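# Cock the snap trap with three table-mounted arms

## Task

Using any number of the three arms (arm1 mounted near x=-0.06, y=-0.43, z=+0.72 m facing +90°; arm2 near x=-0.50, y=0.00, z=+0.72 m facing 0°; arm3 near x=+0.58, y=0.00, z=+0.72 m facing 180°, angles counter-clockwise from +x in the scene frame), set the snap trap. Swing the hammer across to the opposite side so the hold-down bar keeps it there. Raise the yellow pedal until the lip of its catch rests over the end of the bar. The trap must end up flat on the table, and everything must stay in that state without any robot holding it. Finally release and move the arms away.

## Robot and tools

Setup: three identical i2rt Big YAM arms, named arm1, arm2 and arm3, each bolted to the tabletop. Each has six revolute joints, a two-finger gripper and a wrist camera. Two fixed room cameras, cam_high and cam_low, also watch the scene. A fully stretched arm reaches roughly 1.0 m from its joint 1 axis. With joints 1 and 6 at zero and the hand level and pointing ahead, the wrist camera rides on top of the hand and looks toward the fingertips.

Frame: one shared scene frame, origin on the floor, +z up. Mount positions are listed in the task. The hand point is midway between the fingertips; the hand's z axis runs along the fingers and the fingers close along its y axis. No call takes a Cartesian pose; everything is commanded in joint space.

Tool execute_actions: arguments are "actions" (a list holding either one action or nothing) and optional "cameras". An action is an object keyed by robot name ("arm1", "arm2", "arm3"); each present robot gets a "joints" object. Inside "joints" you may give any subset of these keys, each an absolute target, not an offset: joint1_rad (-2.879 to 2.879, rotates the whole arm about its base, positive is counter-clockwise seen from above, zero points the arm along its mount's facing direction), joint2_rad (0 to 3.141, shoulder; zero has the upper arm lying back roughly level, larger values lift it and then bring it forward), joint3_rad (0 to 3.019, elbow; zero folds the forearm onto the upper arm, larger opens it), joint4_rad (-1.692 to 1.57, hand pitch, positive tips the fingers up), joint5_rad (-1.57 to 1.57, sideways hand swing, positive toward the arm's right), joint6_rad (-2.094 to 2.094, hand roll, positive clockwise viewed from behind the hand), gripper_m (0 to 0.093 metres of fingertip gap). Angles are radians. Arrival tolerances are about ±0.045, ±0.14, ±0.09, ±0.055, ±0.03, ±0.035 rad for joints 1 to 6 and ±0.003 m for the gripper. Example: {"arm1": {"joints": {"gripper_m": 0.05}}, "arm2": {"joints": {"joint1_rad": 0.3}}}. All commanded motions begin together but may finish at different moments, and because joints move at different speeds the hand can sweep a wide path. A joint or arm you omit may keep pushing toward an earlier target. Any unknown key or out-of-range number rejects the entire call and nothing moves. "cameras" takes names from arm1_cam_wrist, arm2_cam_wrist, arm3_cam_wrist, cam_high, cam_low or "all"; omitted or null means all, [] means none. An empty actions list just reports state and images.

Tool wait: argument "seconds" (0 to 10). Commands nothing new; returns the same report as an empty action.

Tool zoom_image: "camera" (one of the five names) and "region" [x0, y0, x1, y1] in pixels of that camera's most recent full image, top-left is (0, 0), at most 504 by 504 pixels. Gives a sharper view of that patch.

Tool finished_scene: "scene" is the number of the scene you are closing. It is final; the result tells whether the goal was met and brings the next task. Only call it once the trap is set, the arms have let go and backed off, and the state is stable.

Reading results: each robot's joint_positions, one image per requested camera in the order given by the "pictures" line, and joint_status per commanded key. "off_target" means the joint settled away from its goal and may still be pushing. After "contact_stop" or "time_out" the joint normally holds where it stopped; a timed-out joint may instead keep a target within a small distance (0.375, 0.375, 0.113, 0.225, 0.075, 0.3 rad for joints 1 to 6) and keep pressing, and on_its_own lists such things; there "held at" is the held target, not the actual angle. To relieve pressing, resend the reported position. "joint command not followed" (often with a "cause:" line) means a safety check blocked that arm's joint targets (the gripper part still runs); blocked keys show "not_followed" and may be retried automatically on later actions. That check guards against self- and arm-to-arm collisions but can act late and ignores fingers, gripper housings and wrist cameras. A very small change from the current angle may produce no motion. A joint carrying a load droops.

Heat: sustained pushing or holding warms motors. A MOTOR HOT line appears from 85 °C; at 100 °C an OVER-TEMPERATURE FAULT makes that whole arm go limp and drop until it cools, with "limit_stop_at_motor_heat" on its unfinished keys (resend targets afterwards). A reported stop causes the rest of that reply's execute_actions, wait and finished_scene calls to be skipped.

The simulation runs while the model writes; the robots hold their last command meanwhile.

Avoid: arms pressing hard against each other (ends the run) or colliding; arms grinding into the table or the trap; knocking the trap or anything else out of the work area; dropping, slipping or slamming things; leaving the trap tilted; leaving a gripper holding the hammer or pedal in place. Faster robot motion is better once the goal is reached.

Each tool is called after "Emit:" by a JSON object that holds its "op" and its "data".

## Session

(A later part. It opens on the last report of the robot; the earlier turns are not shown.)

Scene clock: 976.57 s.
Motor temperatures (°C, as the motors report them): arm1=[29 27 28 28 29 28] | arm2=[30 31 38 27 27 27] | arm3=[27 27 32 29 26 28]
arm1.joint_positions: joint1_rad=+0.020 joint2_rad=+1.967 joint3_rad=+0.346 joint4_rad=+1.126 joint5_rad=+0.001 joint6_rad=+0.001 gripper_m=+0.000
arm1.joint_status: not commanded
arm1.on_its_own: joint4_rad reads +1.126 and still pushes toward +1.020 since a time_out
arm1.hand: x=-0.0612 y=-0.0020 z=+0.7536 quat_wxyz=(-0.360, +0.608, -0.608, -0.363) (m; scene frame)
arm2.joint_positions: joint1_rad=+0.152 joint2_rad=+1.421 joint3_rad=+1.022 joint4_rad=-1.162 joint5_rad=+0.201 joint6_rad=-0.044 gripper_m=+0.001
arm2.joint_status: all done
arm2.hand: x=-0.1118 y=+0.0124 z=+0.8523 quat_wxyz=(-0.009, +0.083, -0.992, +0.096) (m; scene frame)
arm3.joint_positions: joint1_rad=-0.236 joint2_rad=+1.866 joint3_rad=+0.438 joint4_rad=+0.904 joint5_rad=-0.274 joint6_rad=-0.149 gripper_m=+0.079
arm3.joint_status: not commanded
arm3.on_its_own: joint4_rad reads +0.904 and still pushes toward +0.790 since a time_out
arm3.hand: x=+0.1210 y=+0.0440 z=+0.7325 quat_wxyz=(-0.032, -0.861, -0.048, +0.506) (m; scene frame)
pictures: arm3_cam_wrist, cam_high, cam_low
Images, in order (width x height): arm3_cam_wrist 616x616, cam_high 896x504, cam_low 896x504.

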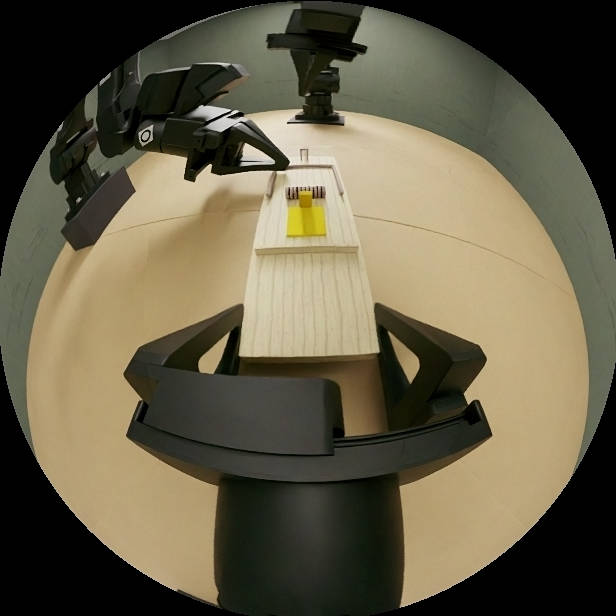

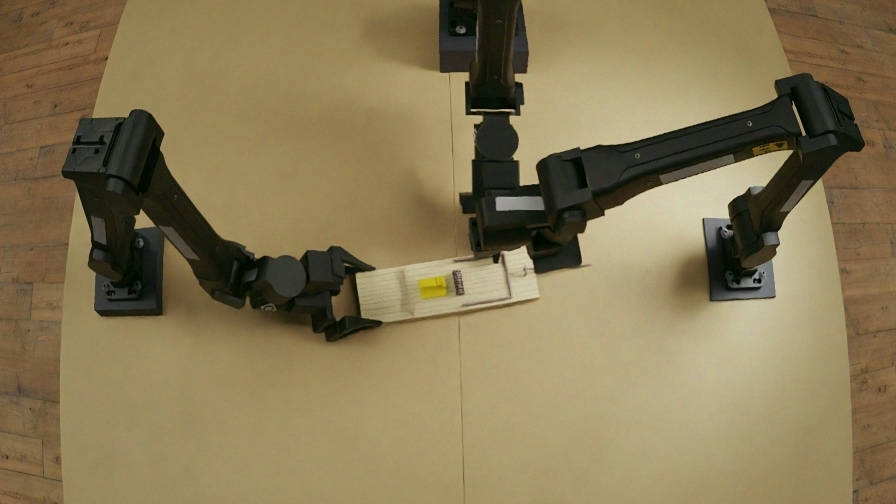

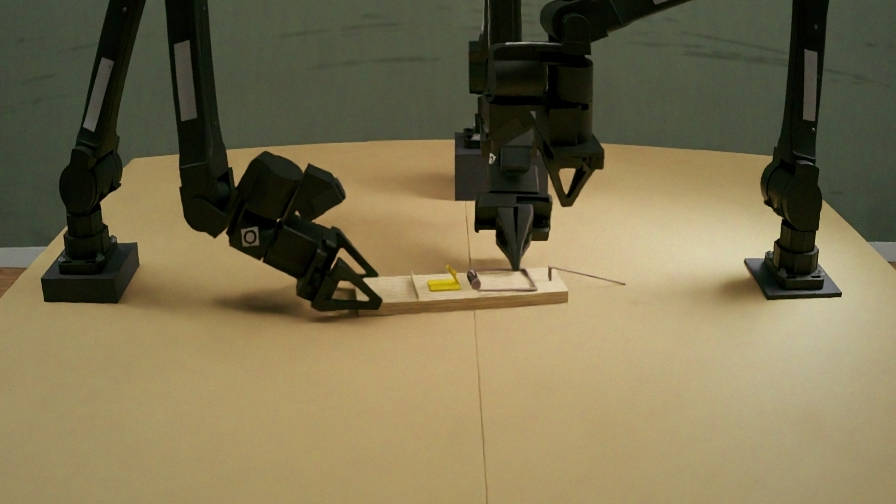

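Emit:
{"op": "execute_actions", "data": {"actions": [{"arm1":{"joints":{"joint2_rad":2.26,"joint3_rad":0.31,"joint4_rad":1.363}},"arm2":{"joints":{"joint1_rad":0.038,"joint2_rad":1.33,"joint3_rad":0.712,"joint4_rad":-0.782,"joint5_rad":-0.004,"joint6_rad":-0.168,"gripper_m":0.014}}}]}}

Scene clock: 1057.13 s.
Motor temperatures (°C, as the motors report them): arm1=[29 27 28 28 29 28] | arm2=[30 31 41 27 27 27] | arm3=[27 27 32 29 26 28]
arm1.joint_positions: joint1_rad=+0.020 joint2_rad=+2.145 joint3_rad=+0.341 joint4_rad=+1.452 joint5_rad=+0.001 joint6_rad=+0.000 gripper_m=+0.000
arm1.joint_status: joint4_rad time_out (moved +0.326 of +0.237); the others done
arm1.on_its_own: joint4_rad reads +1.452 and still pushes toward +1.363 since a time_out
arm1.hand: x=-0.0612 y=-0.0031 z=+0.7532 quat_wxyz=(-0.402, +0.581, -0.580, -0.405) (m; scene frame)
arm2.joint_positions: joint1_rad=+0.034 joint2_rad=+1.330 joint3_rad=+0.708 joint4_rad=-0.793 joint5_rad=+0.000 joint6_rad=-0.154 gripper_m=+0.014
arm2.joint_status: all done
arm2.hand: x=-0.1541 y=+0.0014 z=+0.7768 quat_wxyz=(-0.077, +0.080, -0.994, +0.001) (m; scene frame)
arm3.joint_positions: joint1_rad=-0.236 joint2_rad=+1.866 joint3_rad=+0.438 joint4_rad=+0.904 joint5_rad=-0.274 joint6_rad=-0.149 gripper_m=+0.079
arm3.joint_status: not commanded
arm3.on_its_own: joint4_rad reads +0.904 and still pushes toward +0.790 since a time_out
arm3.hand: x=+0.1210 y=+0.0440 z=+0.7325 quat_wxyz=(-0.032, -0.861, -0.048, +0.506) (m; scene frame)
pictures: arm1_cam_wrist, arm2_cam_wrist, arm3_cam_wrist, cam_high, cam_low
Images, in order (width x height): arm1_cam_wrist 616x616, arm2_cam_wrist 616x616, arm3_cam_wrist 616x616, cam_high 896x504, cam_low 896x504.

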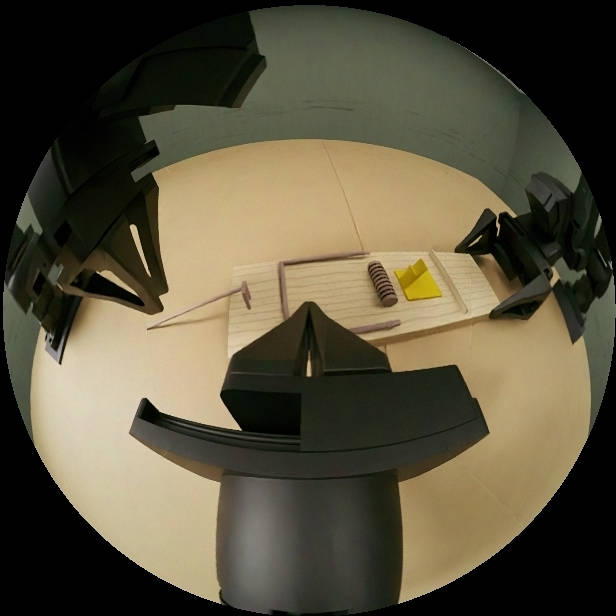

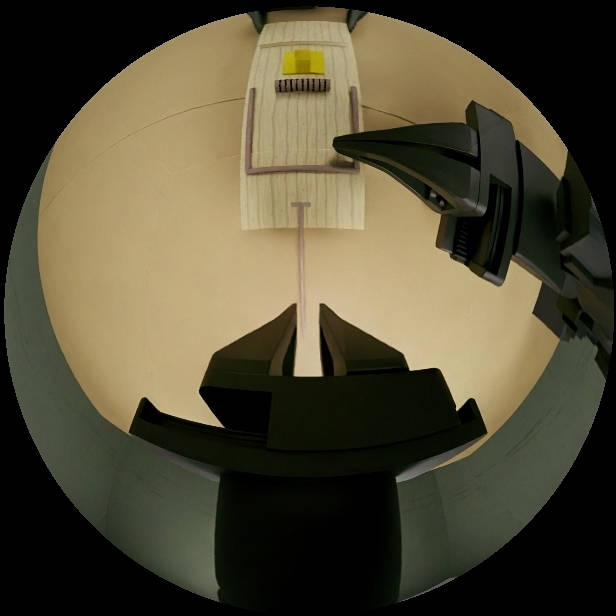

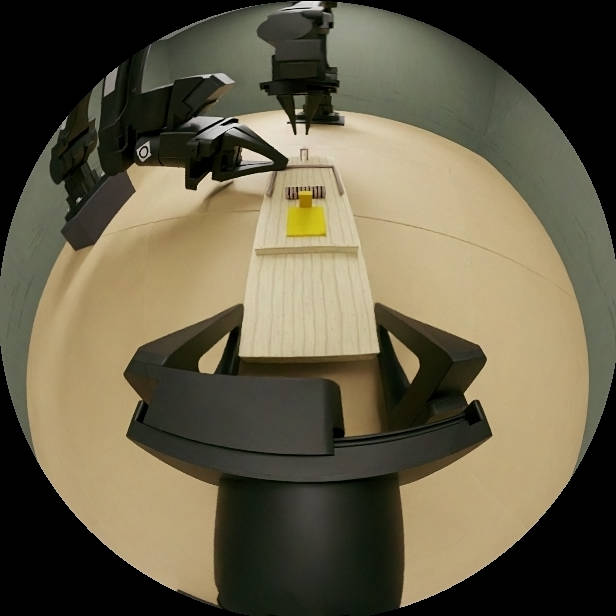

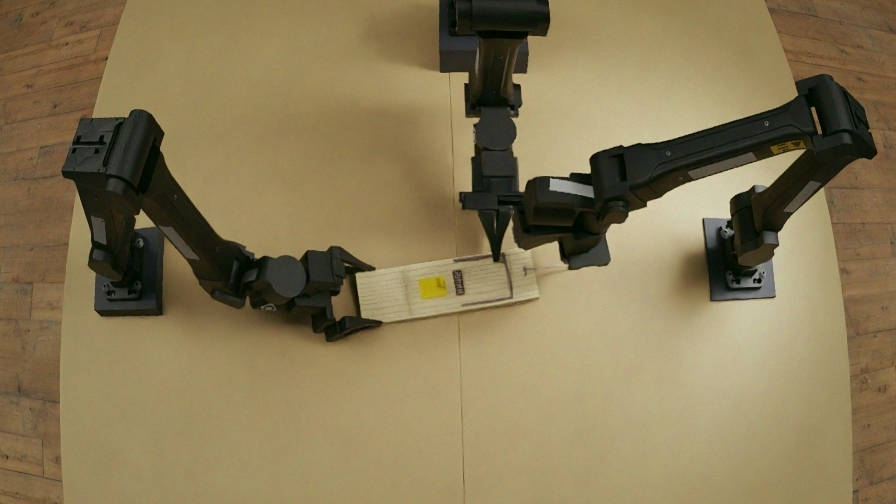

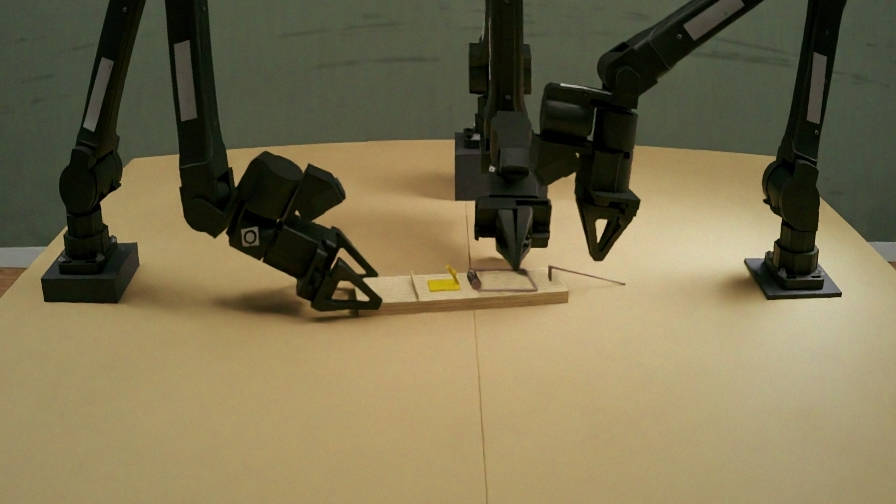

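Emit:
{"op": "execute_actions", "data": {"actions": [{"arm2":{"joints":{"joint1_rad":0.053,"joint2_rad":1.46}}}], "cameras": ["cam_low","arm2_cam_wrist"]}}

Emit:
{"op": "zoom_image", "data": {"camera": "cam_low", "region": [540, 220, 660, 300]}}

Scene clock: 1063.93 s.
Motor temperatures (°C, as the motors report them): arm1=[29 27 28 28 29 28] | arm2=[30 31 40 27 27 27] | arm3=[27 27 32 29 26 28]
arm1.joint_positions: joint1_rad=+0.020 joint2_rad=+2.145 joint3_rad=+0.341 joint4_rad=+1.452 joint5_rad=+0.001 joint6_rad=+0.000 gripper_m=+0.000
arm1.joint_status: not commanded
arm1.on_its_own: joint4_rad reads +1.452 and still pushes toward +1.363 since a time_out
arm1.hand: x=-0.0612 y=-0.0031 z=+0.7532 quat_wxyz=(-0.402, +0.581, -0.580, -0.405) (m; scene frame)
arm2.joint_positions: joint1_rad=+0.043 joint2_rad=+1.449 joint3_rad=+0.708 joint4_rad=-0.790 joint5_rad=+0.000 joint6_rad=-0.154 gripper_m=+0.014
arm2.joint_status: all done
arm2.hand: x=-0.1655 y=+0.0045 z=+0.7389 quat_wxyz=(-0.020, +0.084, -0.996, -0.003) (m; scene frame)
arm3.joint_positions: joint1_rad=-0.236 joint2_rad=+1.866 joint3_rad=+0.438 joint4_rad=+0.904 joint5_rad=-0.274 joint6_rad=-0.149 gripper_m=+0.079
arm3.joint_status: not commanded
arm3.on_its_own: joint4_rad reads +0.904 and still pushes toward +0.790 since a time_out
arm3.hand: x=+0.1210 y=+0.0440 z=+0.7325 quat_wxyz=(-0.032, -0.861, -0.048, +0.506) (m; scene frame)
pictures: arm2_cam_wrist, cam_low
Images, in order (width x height): arm2_cam_wrist 616x616, cam_low 896x504.

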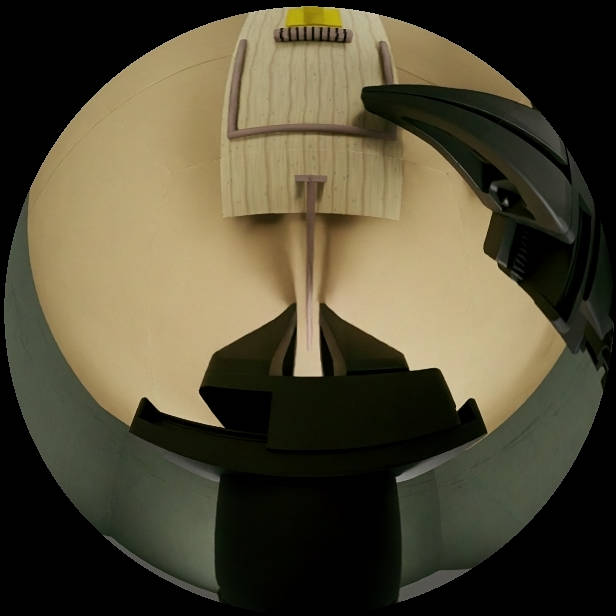

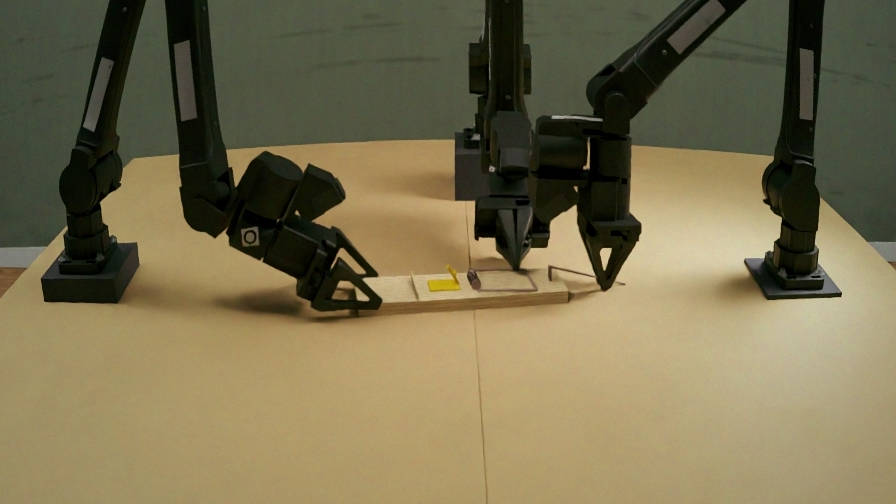

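Region (540, 220, 660, 300) of cam_low's 896x504 image, scaled by 4.200, with more detail than that image has.

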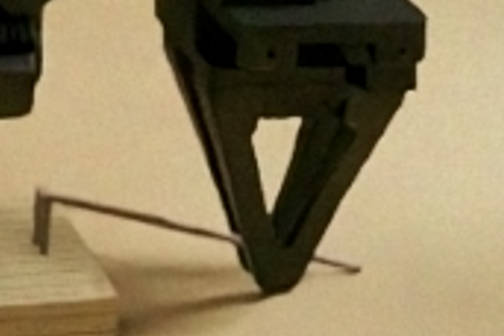

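Emit:
{"op": "execute_actions", "data": {"actions": [{"arm2":{"joints":{"joint2_rad":1.445,"gripper_m":0.0}}}], "cameras": ["cam_low"]}}

Emit:
{"op": "zoom_image", "data": {"camera": "cam_low", "region": [540, 220, 660, 300]}}

Scene clock: 1066.87 s.
Motor temperatures (°C, as the motors report them): arm1=[29 27 28 28 29 28] | arm2=[30 31 40 27 27 27] | arm3=[27 27 32 29 26 28]
arm1.joint_positions: joint1_rad=+0.020 joint2_rad=+2.145 joint3_rad=+0.341 joint4_rad=+1.452 joint5_rad=+0.001 joint6_rad=+0.000 gripper_m=+0.000
arm1.joint_status: not commanded
arm1.on_its_own: joint4_rad reads +1.452 and still pushes toward +1.363 since a time_out
arm1.hand: x=-0.0612 y=-0.0031 z=+0.7532 quat_wxyz=(-0.402, +0.581, -0.580, -0.405) (m; scene frame)
arm2.joint_positions: joint1_rad=+0.043 joint2_rad=+1.449 joint3_rad=+0.708 joint4_rad=-0.790 joint5_rad=+0.001 joint6_rad=-0.154 gripper_m=+0.002
arm2.joint_status: all done
arm2.hand: x=-0.1655 y=+0.0043 z=+0.7389 quat_wxyz=(-0.020, +0.084, -0.996, -0.003) (m; scene frame)
arm3.joint_positions: joint1_rad=-0.236 joint2_rad=+1.866 joint3_rad=+0.438 joint4_rad=+0.904 joint5_rad=-0.274 joint6_rad=-0.149 gripper_m=+0.079
arm3.joint_status: not commanded
arm3.on_its_own: joint4_rad reads +0.904 and still pushes toward +0.790 since a time_out
arm3.hand: x=+0.1210 y=+0.0440 z=+0.7325 quat_wxyz=(-0.032, -0.861, -0.048, +0.506) (m; scene frame)
pictures: cam_low
Images, in order (width x height): cam_low 896x504.

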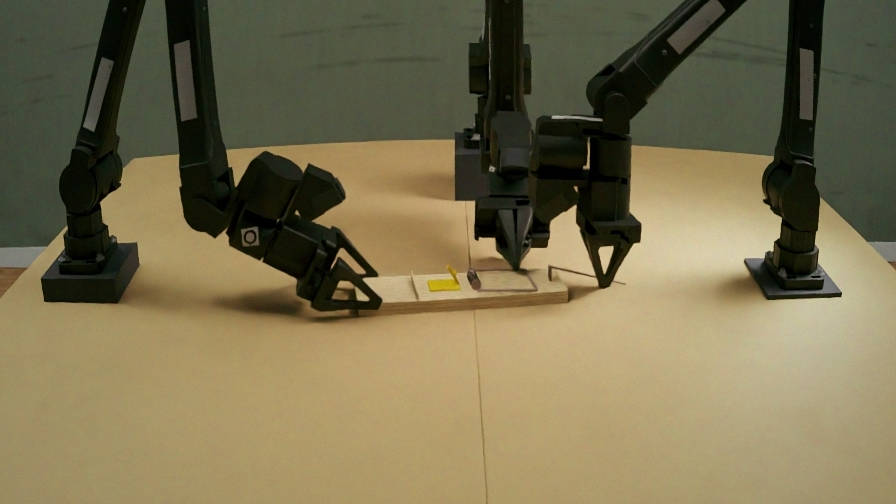

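Region (540, 220, 660, 300) of cam_low's 896x504 image, scaled by 4.200, with more detail than that image has.

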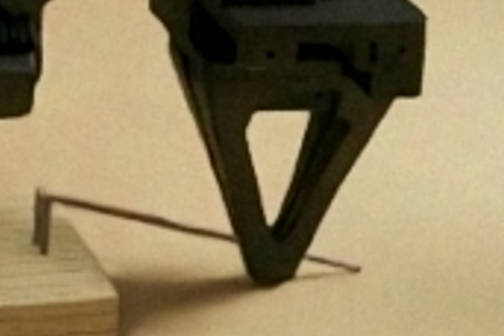

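Emit:
{"op": "execute_actions", "data": {"actions": [{"arm2":{"joints":{"joint1_rad":0.047,"joint2_rad":1.288,"joint4_rad":-0.857}}}], "cameras": ["cam_low"]}}

Emit:
{"op": "execute_actions", "data": {"actions": [{"arm2":{"joints":{"joint1_rad":0.058,"joint3_rad":0.85,"joint4_rad":-0.94,"joint6_rad":-0.135}}}], "cameras": ["cam_low","arm2_cam_wrist","arm3_cam_wrist"]}}

Emit:
{"op": "zoom_image", "data": {"camera": "cam_low", "region": [500, 150, 660, 300]}}

Scene clock: 1102.70 s.
Motor temperatures (°C, as the motors report them): arm1=[29 27 28 28 29 28] | arm2=[30 31 38 27 27 27] | arm3=[27 27 32 29 26 28]
arm1.joint_positions: joint1_rad=+0.020 joint2_rad=+2.145 joint3_rad=+0.341 joint4_rad=+1.452 joint5_rad=+0.001 joint6_rad=+0.000 gripper_m=+0.000
arm1.joint_status: not commanded
arm1.on_its_own: joint4_rad reads +1.452 and still pushes toward +1.363 since a time_out
arm1.hand: x=-0.0612 y=-0.0031 z=+0.7532 quat_wxyz=(-0.402, +0.581, -0.580, -0.405) (m; scene frame)
arm2.joint_positions: joint1_rad=+0.043 joint2_rad=+1.296 joint3_rad=+0.708 joint4_rad=-0.854 joint5_rad=+0.002 joint6_rad=-0.154 gripper_m=+0.002
arm2.joint_status: all done
arm2.hand: x=-0.1663 y=+0.0038 z=+0.7856 quat_wxyz=(-0.064, +0.084, -0.994, +0.001) (m; scene frame)
arm3.joint_positions: joint1_rad=-0.236 joint2_rad=+1.866 joint3_rad=+0.438 joint4_rad=+0.904 joint5_rad=-0.274 joint6_rad=-0.149 gripper_m=+0.079
arm3.joint_status: not commanded
arm3.on_its_own: joint4_rad reads +0.904 and still pushes toward +0.790 since a time_out
arm3.hand: x=+0.1210 y=+0.0440 z=+0.7325 quat_wxyz=(-0.032, -0.861, -0.048, +0.506) (m; scene frame)
pictures: cam_low
Images, in order (width x height): cam_low 896x504.

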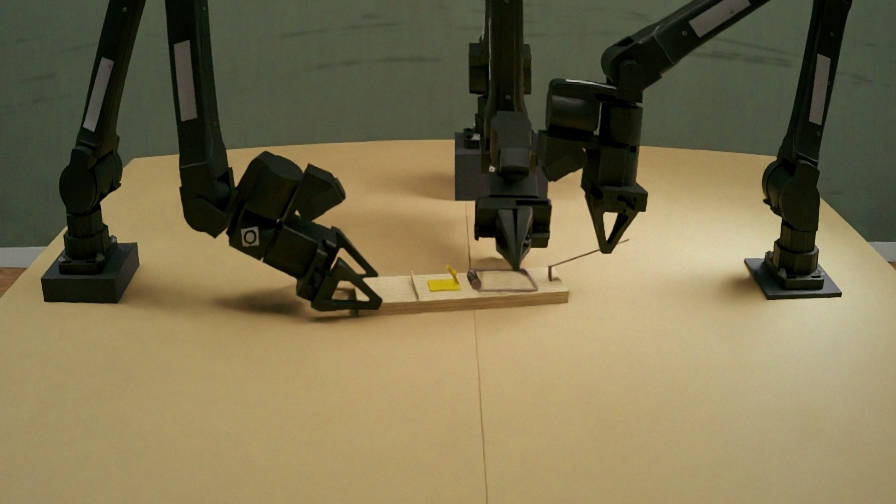

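Scene clock: 1103.47 s.
Motor temperatures (°C, as the motors report them): arm1=[29 27 28 28 29 28] | arm2=[30 31 39 27 27 27] | arm3=[27 27 32 29 26 28]
arm1.joint_positions: joint1_rad=+0.020 joint2_rad=+2.145 joint3_rad=+0.341 joint4_rad=+1.452 joint5_rad=+0.001 joint6_rad=+0.000 gripper_m=+0.000
arm1.joint_status: not commanded
arm1.on_its_own: joint4_rad reads +1.452 and still pushes toward +1.363 since a time_out
arm1.hand: x=-0.0612 y=-0.0031 z=+0.7532 quat_wxyz=(-0.402, +0.581, -0.580, -0.405) (m; scene frame)
arm2.joint_positions: joint1_rad=+0.047 joint2_rad=+1.296 joint3_rad=+0.785 joint4_rad=-0.950 joint5_rad=+0.001 joint6_rad=-0.145 gripper_m=+0.002
arm2.joint_status: all done
arm2.hand: x=-0.1556 y=+0.0053 z=+0.8101 quat_wxyz=(-0.055, +0.082, -0.995, +0.000) (m; scene frame)
arm3.joint_positions: joint1_rad=-0.236 joint2_rad=+1.866 joint3_rad=+0.438 joint4_rad=+0.904 joint5_rad=-0.274 joint6_rad=-0.149 gripper_m=+0.079
arm3.joint_status: not commanded
arm3.on_its_own: joint4_rad reads +0.904 and still pushes toward +0.790 since a time_out
arm3.hand: x=+0.1210 y=+0.0440 z=+0.7325 quat_wxyz=(-0.032, -0.861, -0.048, +0.506) (m; scene frame)
pictures: arm2_cam_wrist, arm3_cam_wrist, cam_low
Images, in order (width x height): arm2_cam_wrist 616x616, arm3_cam_wrist 616x616, cam_low 896x504.

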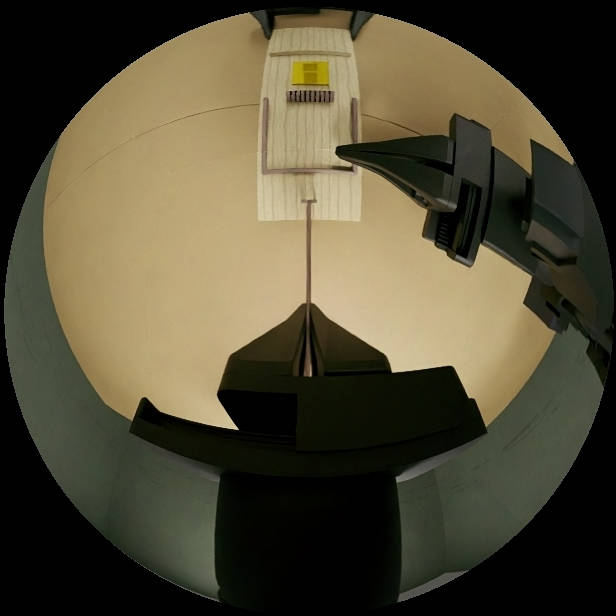

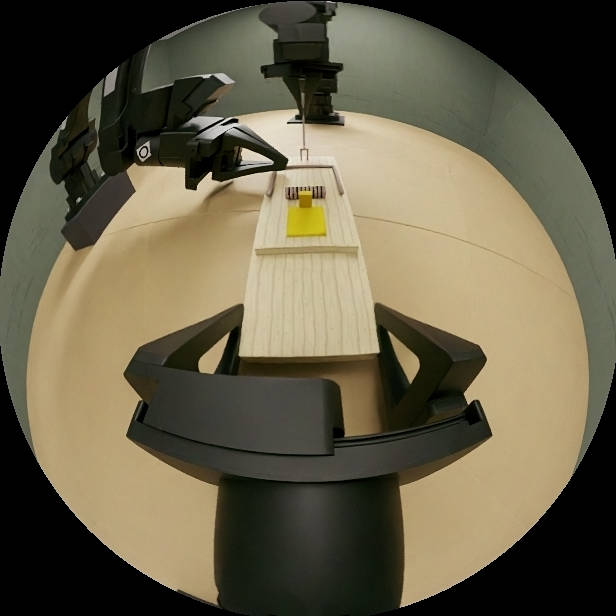

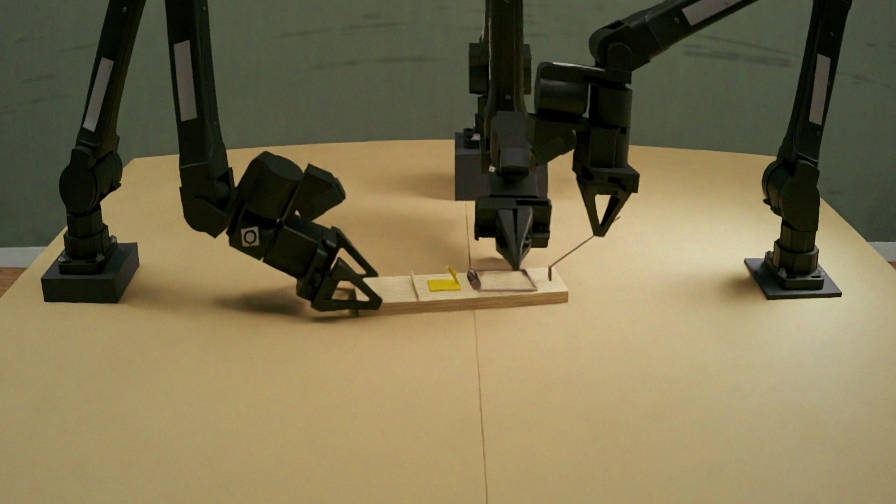

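Region (500, 150, 660, 300) of cam_low's 896x504 image, scaled by 3.150, with more detail than that image has; it fills the top 472 rows of this view, and the rest is white.

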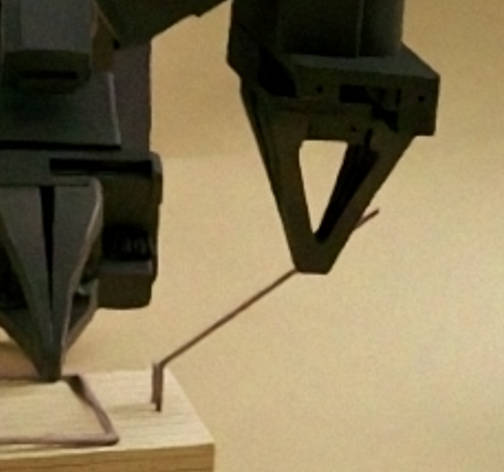

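Emit:
{"op": "execute_actions", "data": {"actions": []}}

Scene clock: 1122.90 s.
Motor temperatures (°C, as the motors report them): arm1=[29 27 28 28 29 28] | arm2=[30 31 43 27 27 27] | arm3=[27 27 32 29 26 28]
arm1.joint_positions: joint1_rad=+0.020 joint2_rad=+2.145 joint3_rad=+0.341 joint4_rad=+1.452 joint5_rad=+0.001 joint6_rad=+0.000 gripper_m=+0.000
arm1.joint_status: not commanded
arm1.on_its_own: joint4_rad reads +1.452 and still pushes toward +1.363 since a time_out
arm1.hand: x=-0.0612 y=-0.0031 z=+0.7532 quat_wxyz=(-0.402, +0.581, -0.580, -0.405) (m; scene frame)
arm2.joint_positions: joint1_rad=+0.047 joint2_rad=+1.296 joint3_rad=+0.785 joint4_rad=-0.950 joint5_rad=+0.001 joint6_rad=-0.145 gripper_m=+0.002
arm2.joint_status: all done
arm2.hand: x=-0.1556 y=+0.0053 z=+0.8101 quat_wxyz=(-0.055, +0.082, -0.995, +0.000) (m; scene frame)
arm3.joint_positions: joint1_rad=-0.236 joint2_rad=+1.866 joint3_rad=+0.438 joint4_rad=+0.904 joint5_rad=-0.274 joint6_rad=-0.149 gripper_m=+0.079
arm3.joint_status: not commanded
arm3.on_its_own: joint4_rad reads +0.904 and still pushes toward +0.790 since a time_out
arm3.hand: x=+0.1210 y=+0.0440 z=+0.7325 quat_wxyz=(-0.032, -0.861, -0.048, +0.506) (m; scene frame)
pictures: arm1_cam_wrist, arm2_cam_wrist, arm3_cam_wrist, cam_high, cam_low
Images, in order (width x height): arm1_cam_wrist 616x616, arm2_cam_wrist 616x616, arm3_cam_wrist 616x616, cam_high 896x504, cam_low 896x504.

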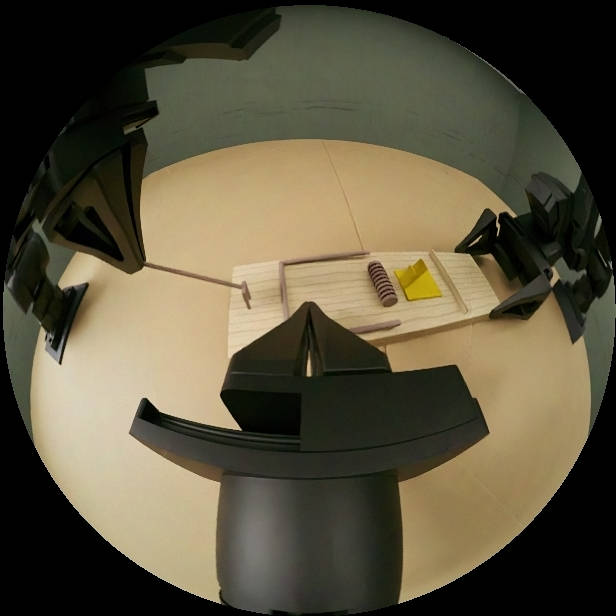

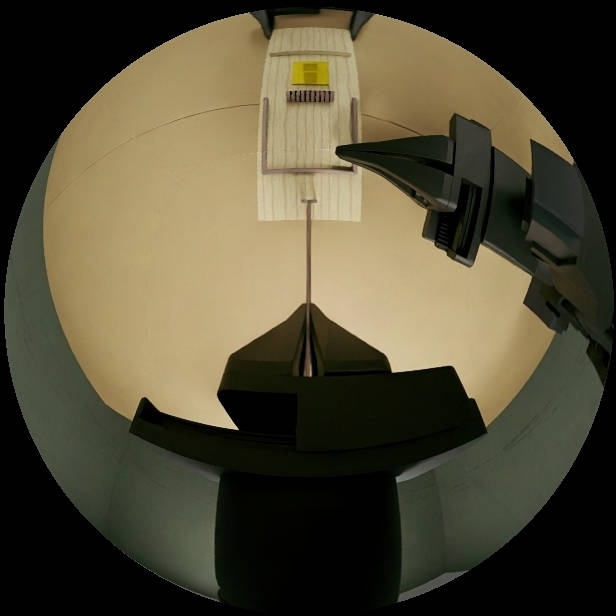

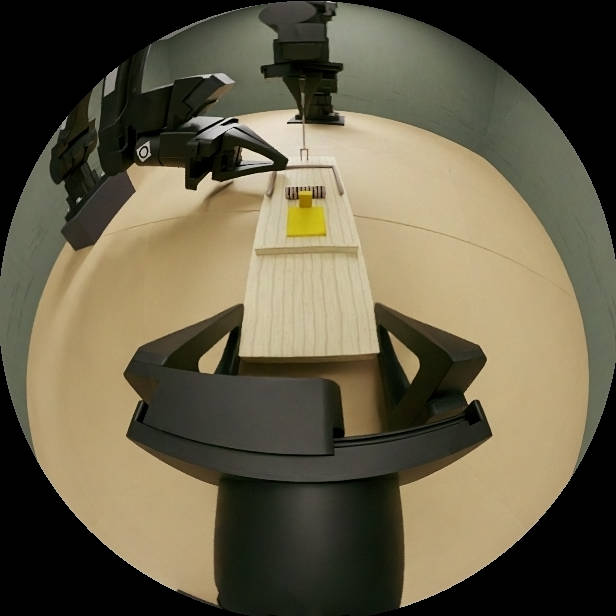

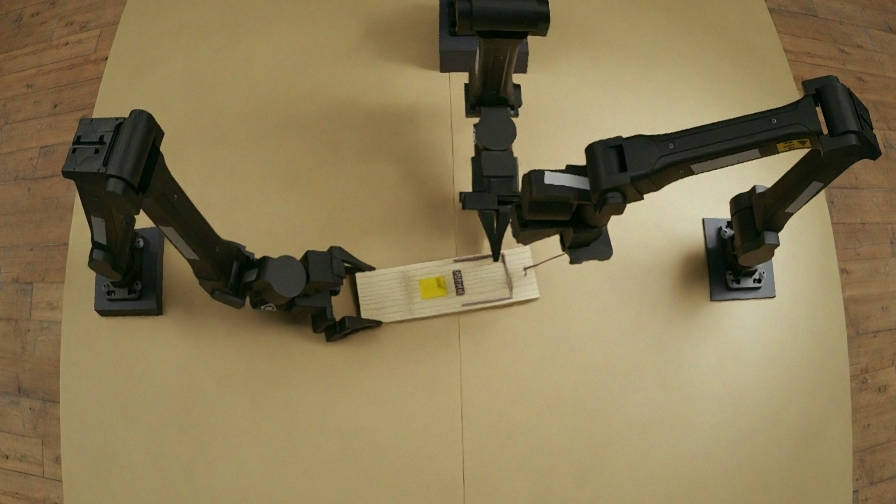

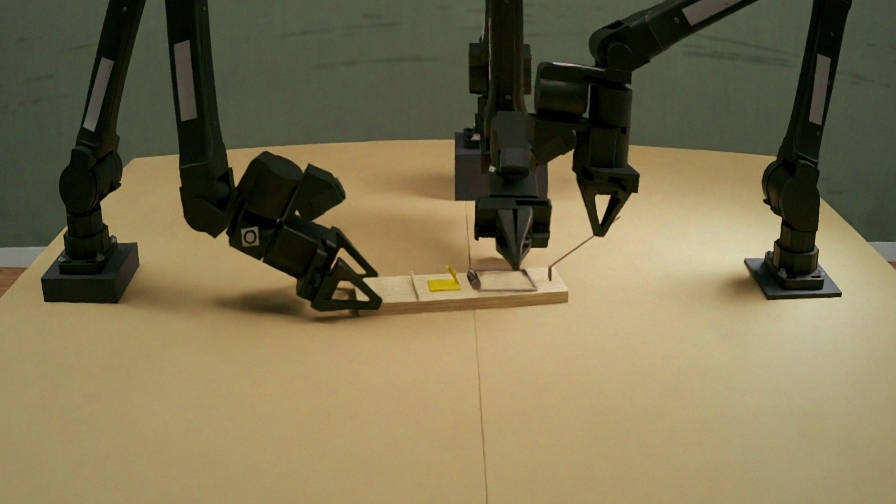

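Emit:
{"op": "zoom_image", "data": {"camera": "cam_low", "region": [500, 150, 660, 310]}}

Region (500, 150, 660, 310) of cam_low's 896x504 image, scaled by 3.150, with more detail than that image has.

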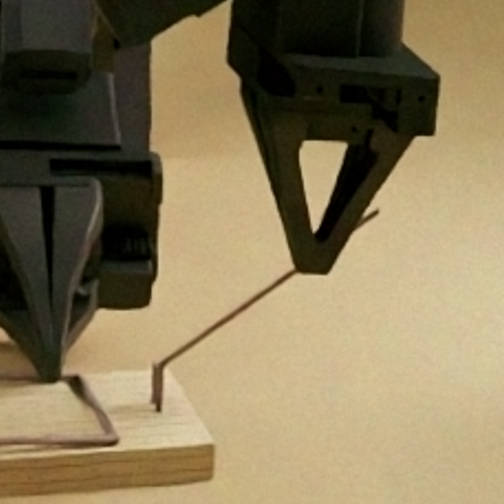

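Emit:
{"op": "execute_actions", "data": {"actions": [{"arm2":{"joints":{"joint1_rad":0.062,"joint2_rad":1.31,"joint3_rad":0.89,"joint4_rad":-0.93}}}], "cameras": ["cam_low","arm3_cam_wrist"]}}

Emit:
{"op": "zoom_image", "data": {"camera": "cam_low", "region": [500, 150, 660, 310]}}

Scene clock: 1137.60 s.
Motor temperatures (°C, as the motors report them): arm1=[29 27 28 28 29 28] | arm2=[30 31 44 27 27 27] | arm3=[27 27 32 29 26 28]
arm1.joint_positions: joint1_rad=+0.020 joint2_rad=+2.145 joint3_rad=+0.341 joint4_rad=+1.452 joint5_rad=+0.001 joint6_rad=+0.000 gripper_m=+0.000
arm1.joint_status: not commanded
arm1.on_its_own: joint4_rad reads +1.452 and still pushes toward +1.363 since a time_out
arm1.hand: x=-0.0612 y=-0.0031 z=+0.7532 quat_wxyz=(-0.402, +0.581, -0.580, -0.405) (m; scene frame)
arm2.joint_positions: joint1_rad=+0.049 joint2_rad=+1.296 joint3_rad=+0.807 joint4_rad=-0.964 joint5_rad=+0.001 joint6_rad=-0.144 gripper_m=+0.002
arm2.joint_status: all done
arm2.hand: x=-0.1495 y=+0.0061 z=+0.8178 quat_wxyz=(-0.059, +0.082, -0.995, +0.000) (m; scene frame)
arm3.joint_positions: joint1_rad=-0.236 joint2_rad=+1.866 joint3_rad=+0.438 joint4_rad=+0.904 joint5_rad=-0.274 joint6_rad=-0.149 gripper_m=+0.079
arm3.joint_status: not commanded
arm3.on_its_own: joint4_rad reads +0.904 and still pushes toward +0.790 since a time_out
arm3.hand: x=+0.1210 y=+0.0440 z=+0.7325 quat_wxyz=(-0.032, -0.861, -0.048, +0.506) (m; scene frame)
pictures: arm3_cam_wrist, cam_low
Images, in order (width x height): arm3_cam_wrist 616x616, cam_low 896x504.

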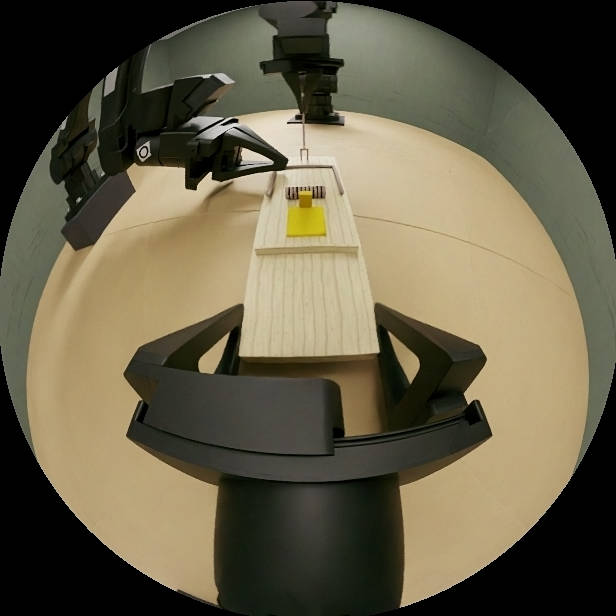

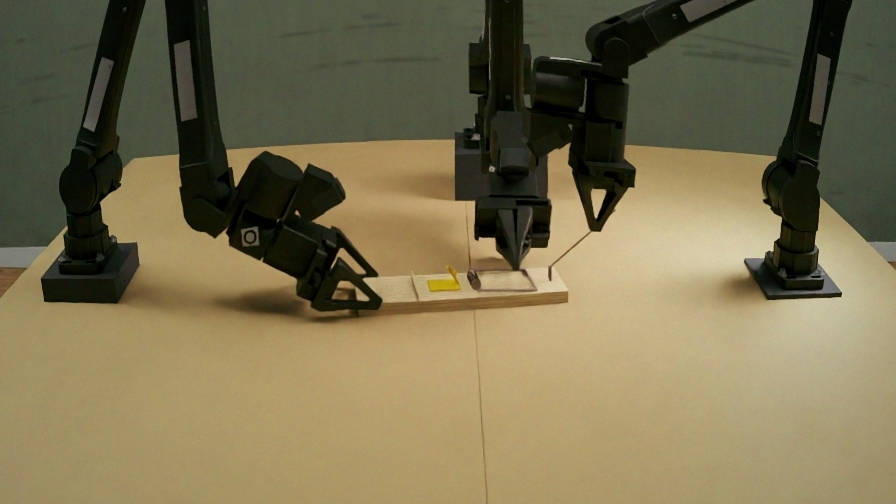

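Region (500, 150, 660, 310) of cam_low's 896x504 image, scaled by 3.150, with more detail than that image has.

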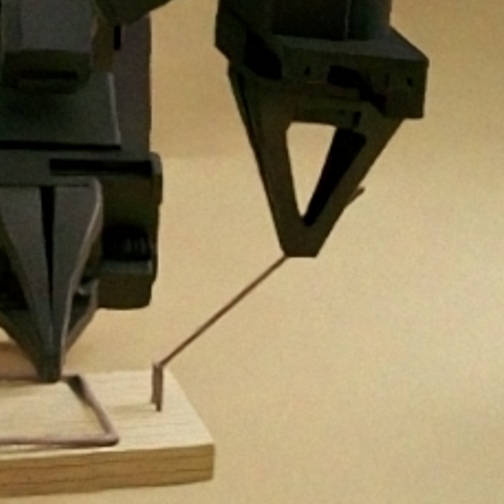

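Emit:
{"op": "execute_actions", "data": {"actions": [{"arm2":{"joints":{"joint1_rad":0.066,"joint2_rad":1.357,"joint3_rad":0.945,"joint4_rad":-0.95}}}], "cameras": ["cam_low","arm3_cam_wrist"]}}

Emit:
{"op": "zoom_image", "data": {"camera": "cam_low", "region": [500, 150, 660, 310]}}

Emit:
{"op": "zoom_image", "data": {"camera": "arm3_cam_wrist", "region": [150, 0, 400, 250]}}

Scene clock: 1157.67 s.
Motor temperatures (°C, as the motors report them): arm1=[29 27 28 28 29 28] | arm2=[30 31 47 27 27 27] | arm3=[27 26 32 29 26 28]
arm1.joint_positions: joint1_rad=+0.020 joint2_rad=+2.145 joint3_rad=+0.341 joint4_rad=+1.452 joint5_rad=+0.001 joint6_rad=+0.000 gripper_m=+0.000
arm1.joint_status: not commanded
arm1.on_its_own: joint4_rad reads +1.452 and still pushes toward +1.363 since a time_out
arm1.hand: x=-0.0612 y=-0.0031 z=+0.7532 quat_wxyz=(-0.402, +0.581, -0.580, -0.405) (m; scene frame)
arm2.joint_positions: joint1_rad=+0.057 joint2_rad=+1.328 joint3_rad=+0.905 joint4_rad=-0.960 joint5_rad=-0.001 joint6_rad=-0.143 gripper_m=+0.001
arm2.joint_status: all done
arm2.hand: x=-0.1092 y=+0.0103 z=+0.8441 quat_wxyz=(-0.094, +0.085, -0.992, +0.000) (m; scene frame)
arm3.joint_positions: joint1_rad=-0.236 joint2_rad=+1.866 joint3_rad=+0.438 joint4_rad=+0.904 joint5_rad=-0.274 joint6_rad=-0.149 gripper_m=+0.079
arm3.joint_status: not commanded
arm3.on_its_own: joint4_rad reads +0.904 and still pushes toward +0.790 since a time_out
arm3.hand: x=+0.1210 y=+0.0440 z=+0.7325 quat_wxyz=(-0.032, -0.861, -0.048, +0.506) (m; scene frame)
pictures: arm3_cam_wrist, cam_low
Images, in order (width x height): arm3_cam_wrist 616x616, cam_low 896x504.

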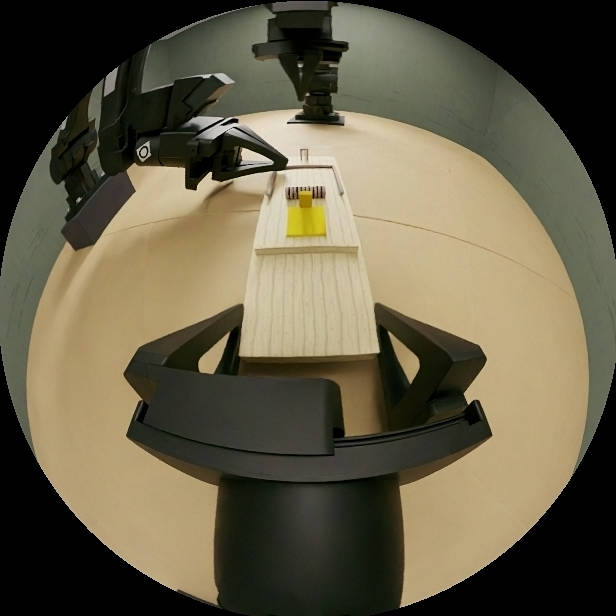

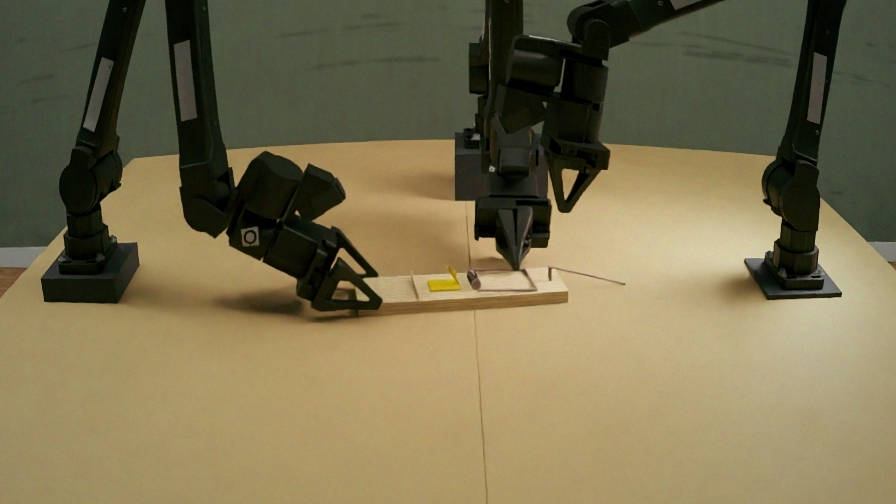

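Region (500, 150, 660, 310) of cam_low's 896x504 image, scaled by 3.150, with more detail than that image has.

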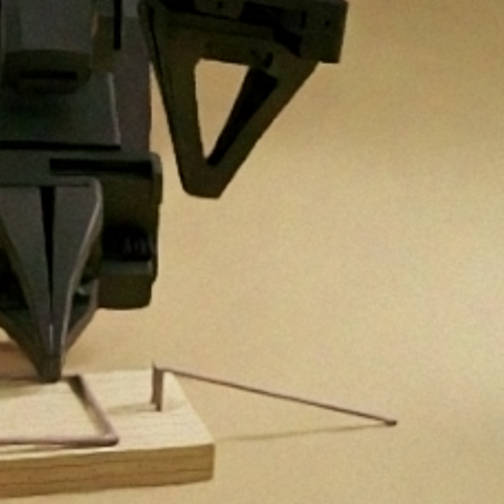

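Region (150, 0, 400, 250) of arm3_cam_wrist's 616x616 image, scaled by 2.016, with more detail than that image has.

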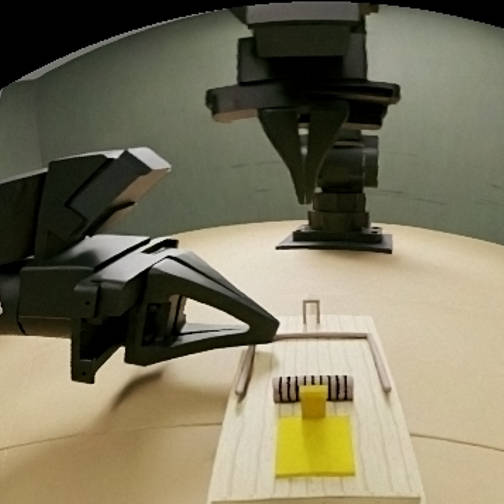

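Emit:
{"op": "execute_actions", "data": {"actions": [{"arm2":{"joints":{"joint1_rad":0.49,"joint2_rad":1.40,"joint3_rad":0.72,"joint4_rad":-0.745,"joint5_rad":0.855,"joint6_rad":0.44,"gripper_m":0.013}}}], "cameras": ["cam_low","arm2_cam_wrist"]}}

Scene clock: 1270.33 s.
Motor temperatures (°C, as the motors report them): arm1=[29 27 28 28 29 28] | arm2=[30 31 45 27 27 27] | arm3=[27 26 31 29 26 28]
arm1.joint_positions: joint1_rad=+0.020 joint2_rad=+2.145 joint3_rad=+0.341 joint4_rad=+1.452 joint5_rad=+0.001 joint6_rad=+0.000 gripper_m=+0.000
arm1.joint_status: not commanded
arm1.on_its_own: joint4_rad reads +1.452 and still pushes toward +1.363 since a time_out
arm1.hand: x=-0.0612 y=-0.0031 z=+0.7532 quat_wxyz=(-0.402, +0.581, -0.580, -0.405) (m; scene frame)
arm2.joint_positions: joint1_rad=+0.486 joint2_rad=+1.383 joint3_rad=+0.714 joint4_rad=-0.755 joint5_rad=+0.852 joint6_rad=+0.426 gripper_m=+0.013
arm2.joint_status: all done
arm2.hand: x=-0.1335 y=+0.0352 z=+0.8211 quat_wxyz=(-0.236, -0.016, -0.910, +0.340) (m; scene frame)
arm3.joint_positions: joint1_rad=-0.236 joint2_rad=+1.866 joint3_rad=+0.438 joint4_rad=+0.904 joint5_rad=-0.274 joint6_rad=-0.149 gripper_m=+0.079
arm3.joint_status: not commanded
arm3.on_its_own: joint4_rad reads +0.904 and still pushes toward +0.790 since a time_out
arm3.hand: x=+0.1210 y=+0.0440 z=+0.7325 quat_wxyz=(-0.032, -0.861, -0.048, +0.506) (m; scene frame)
pictures: arm2_cam_wrist, cam_low
Images, in order (width x height): arm2_cam_wrist 616x616, cam_low 896x504.

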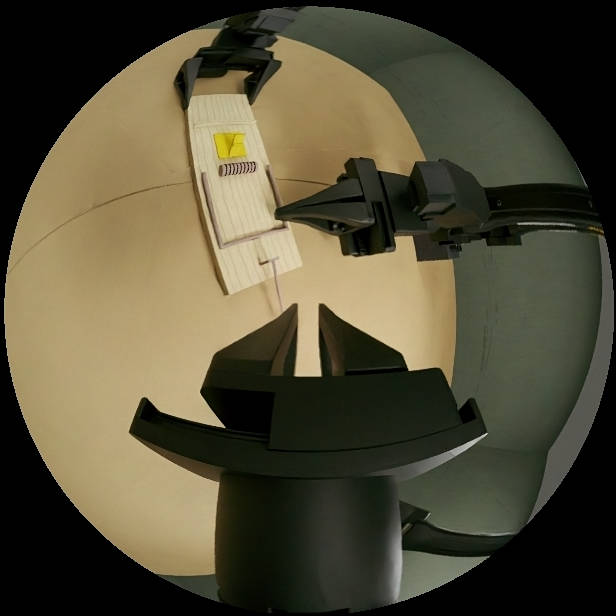

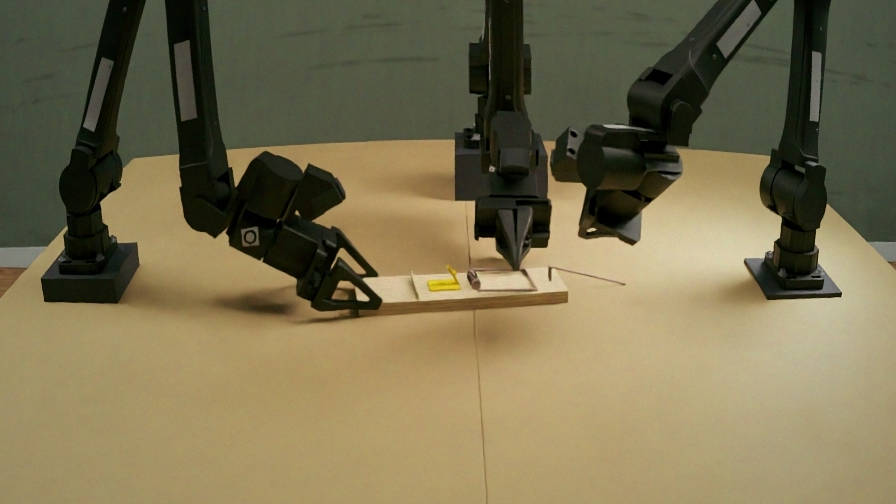

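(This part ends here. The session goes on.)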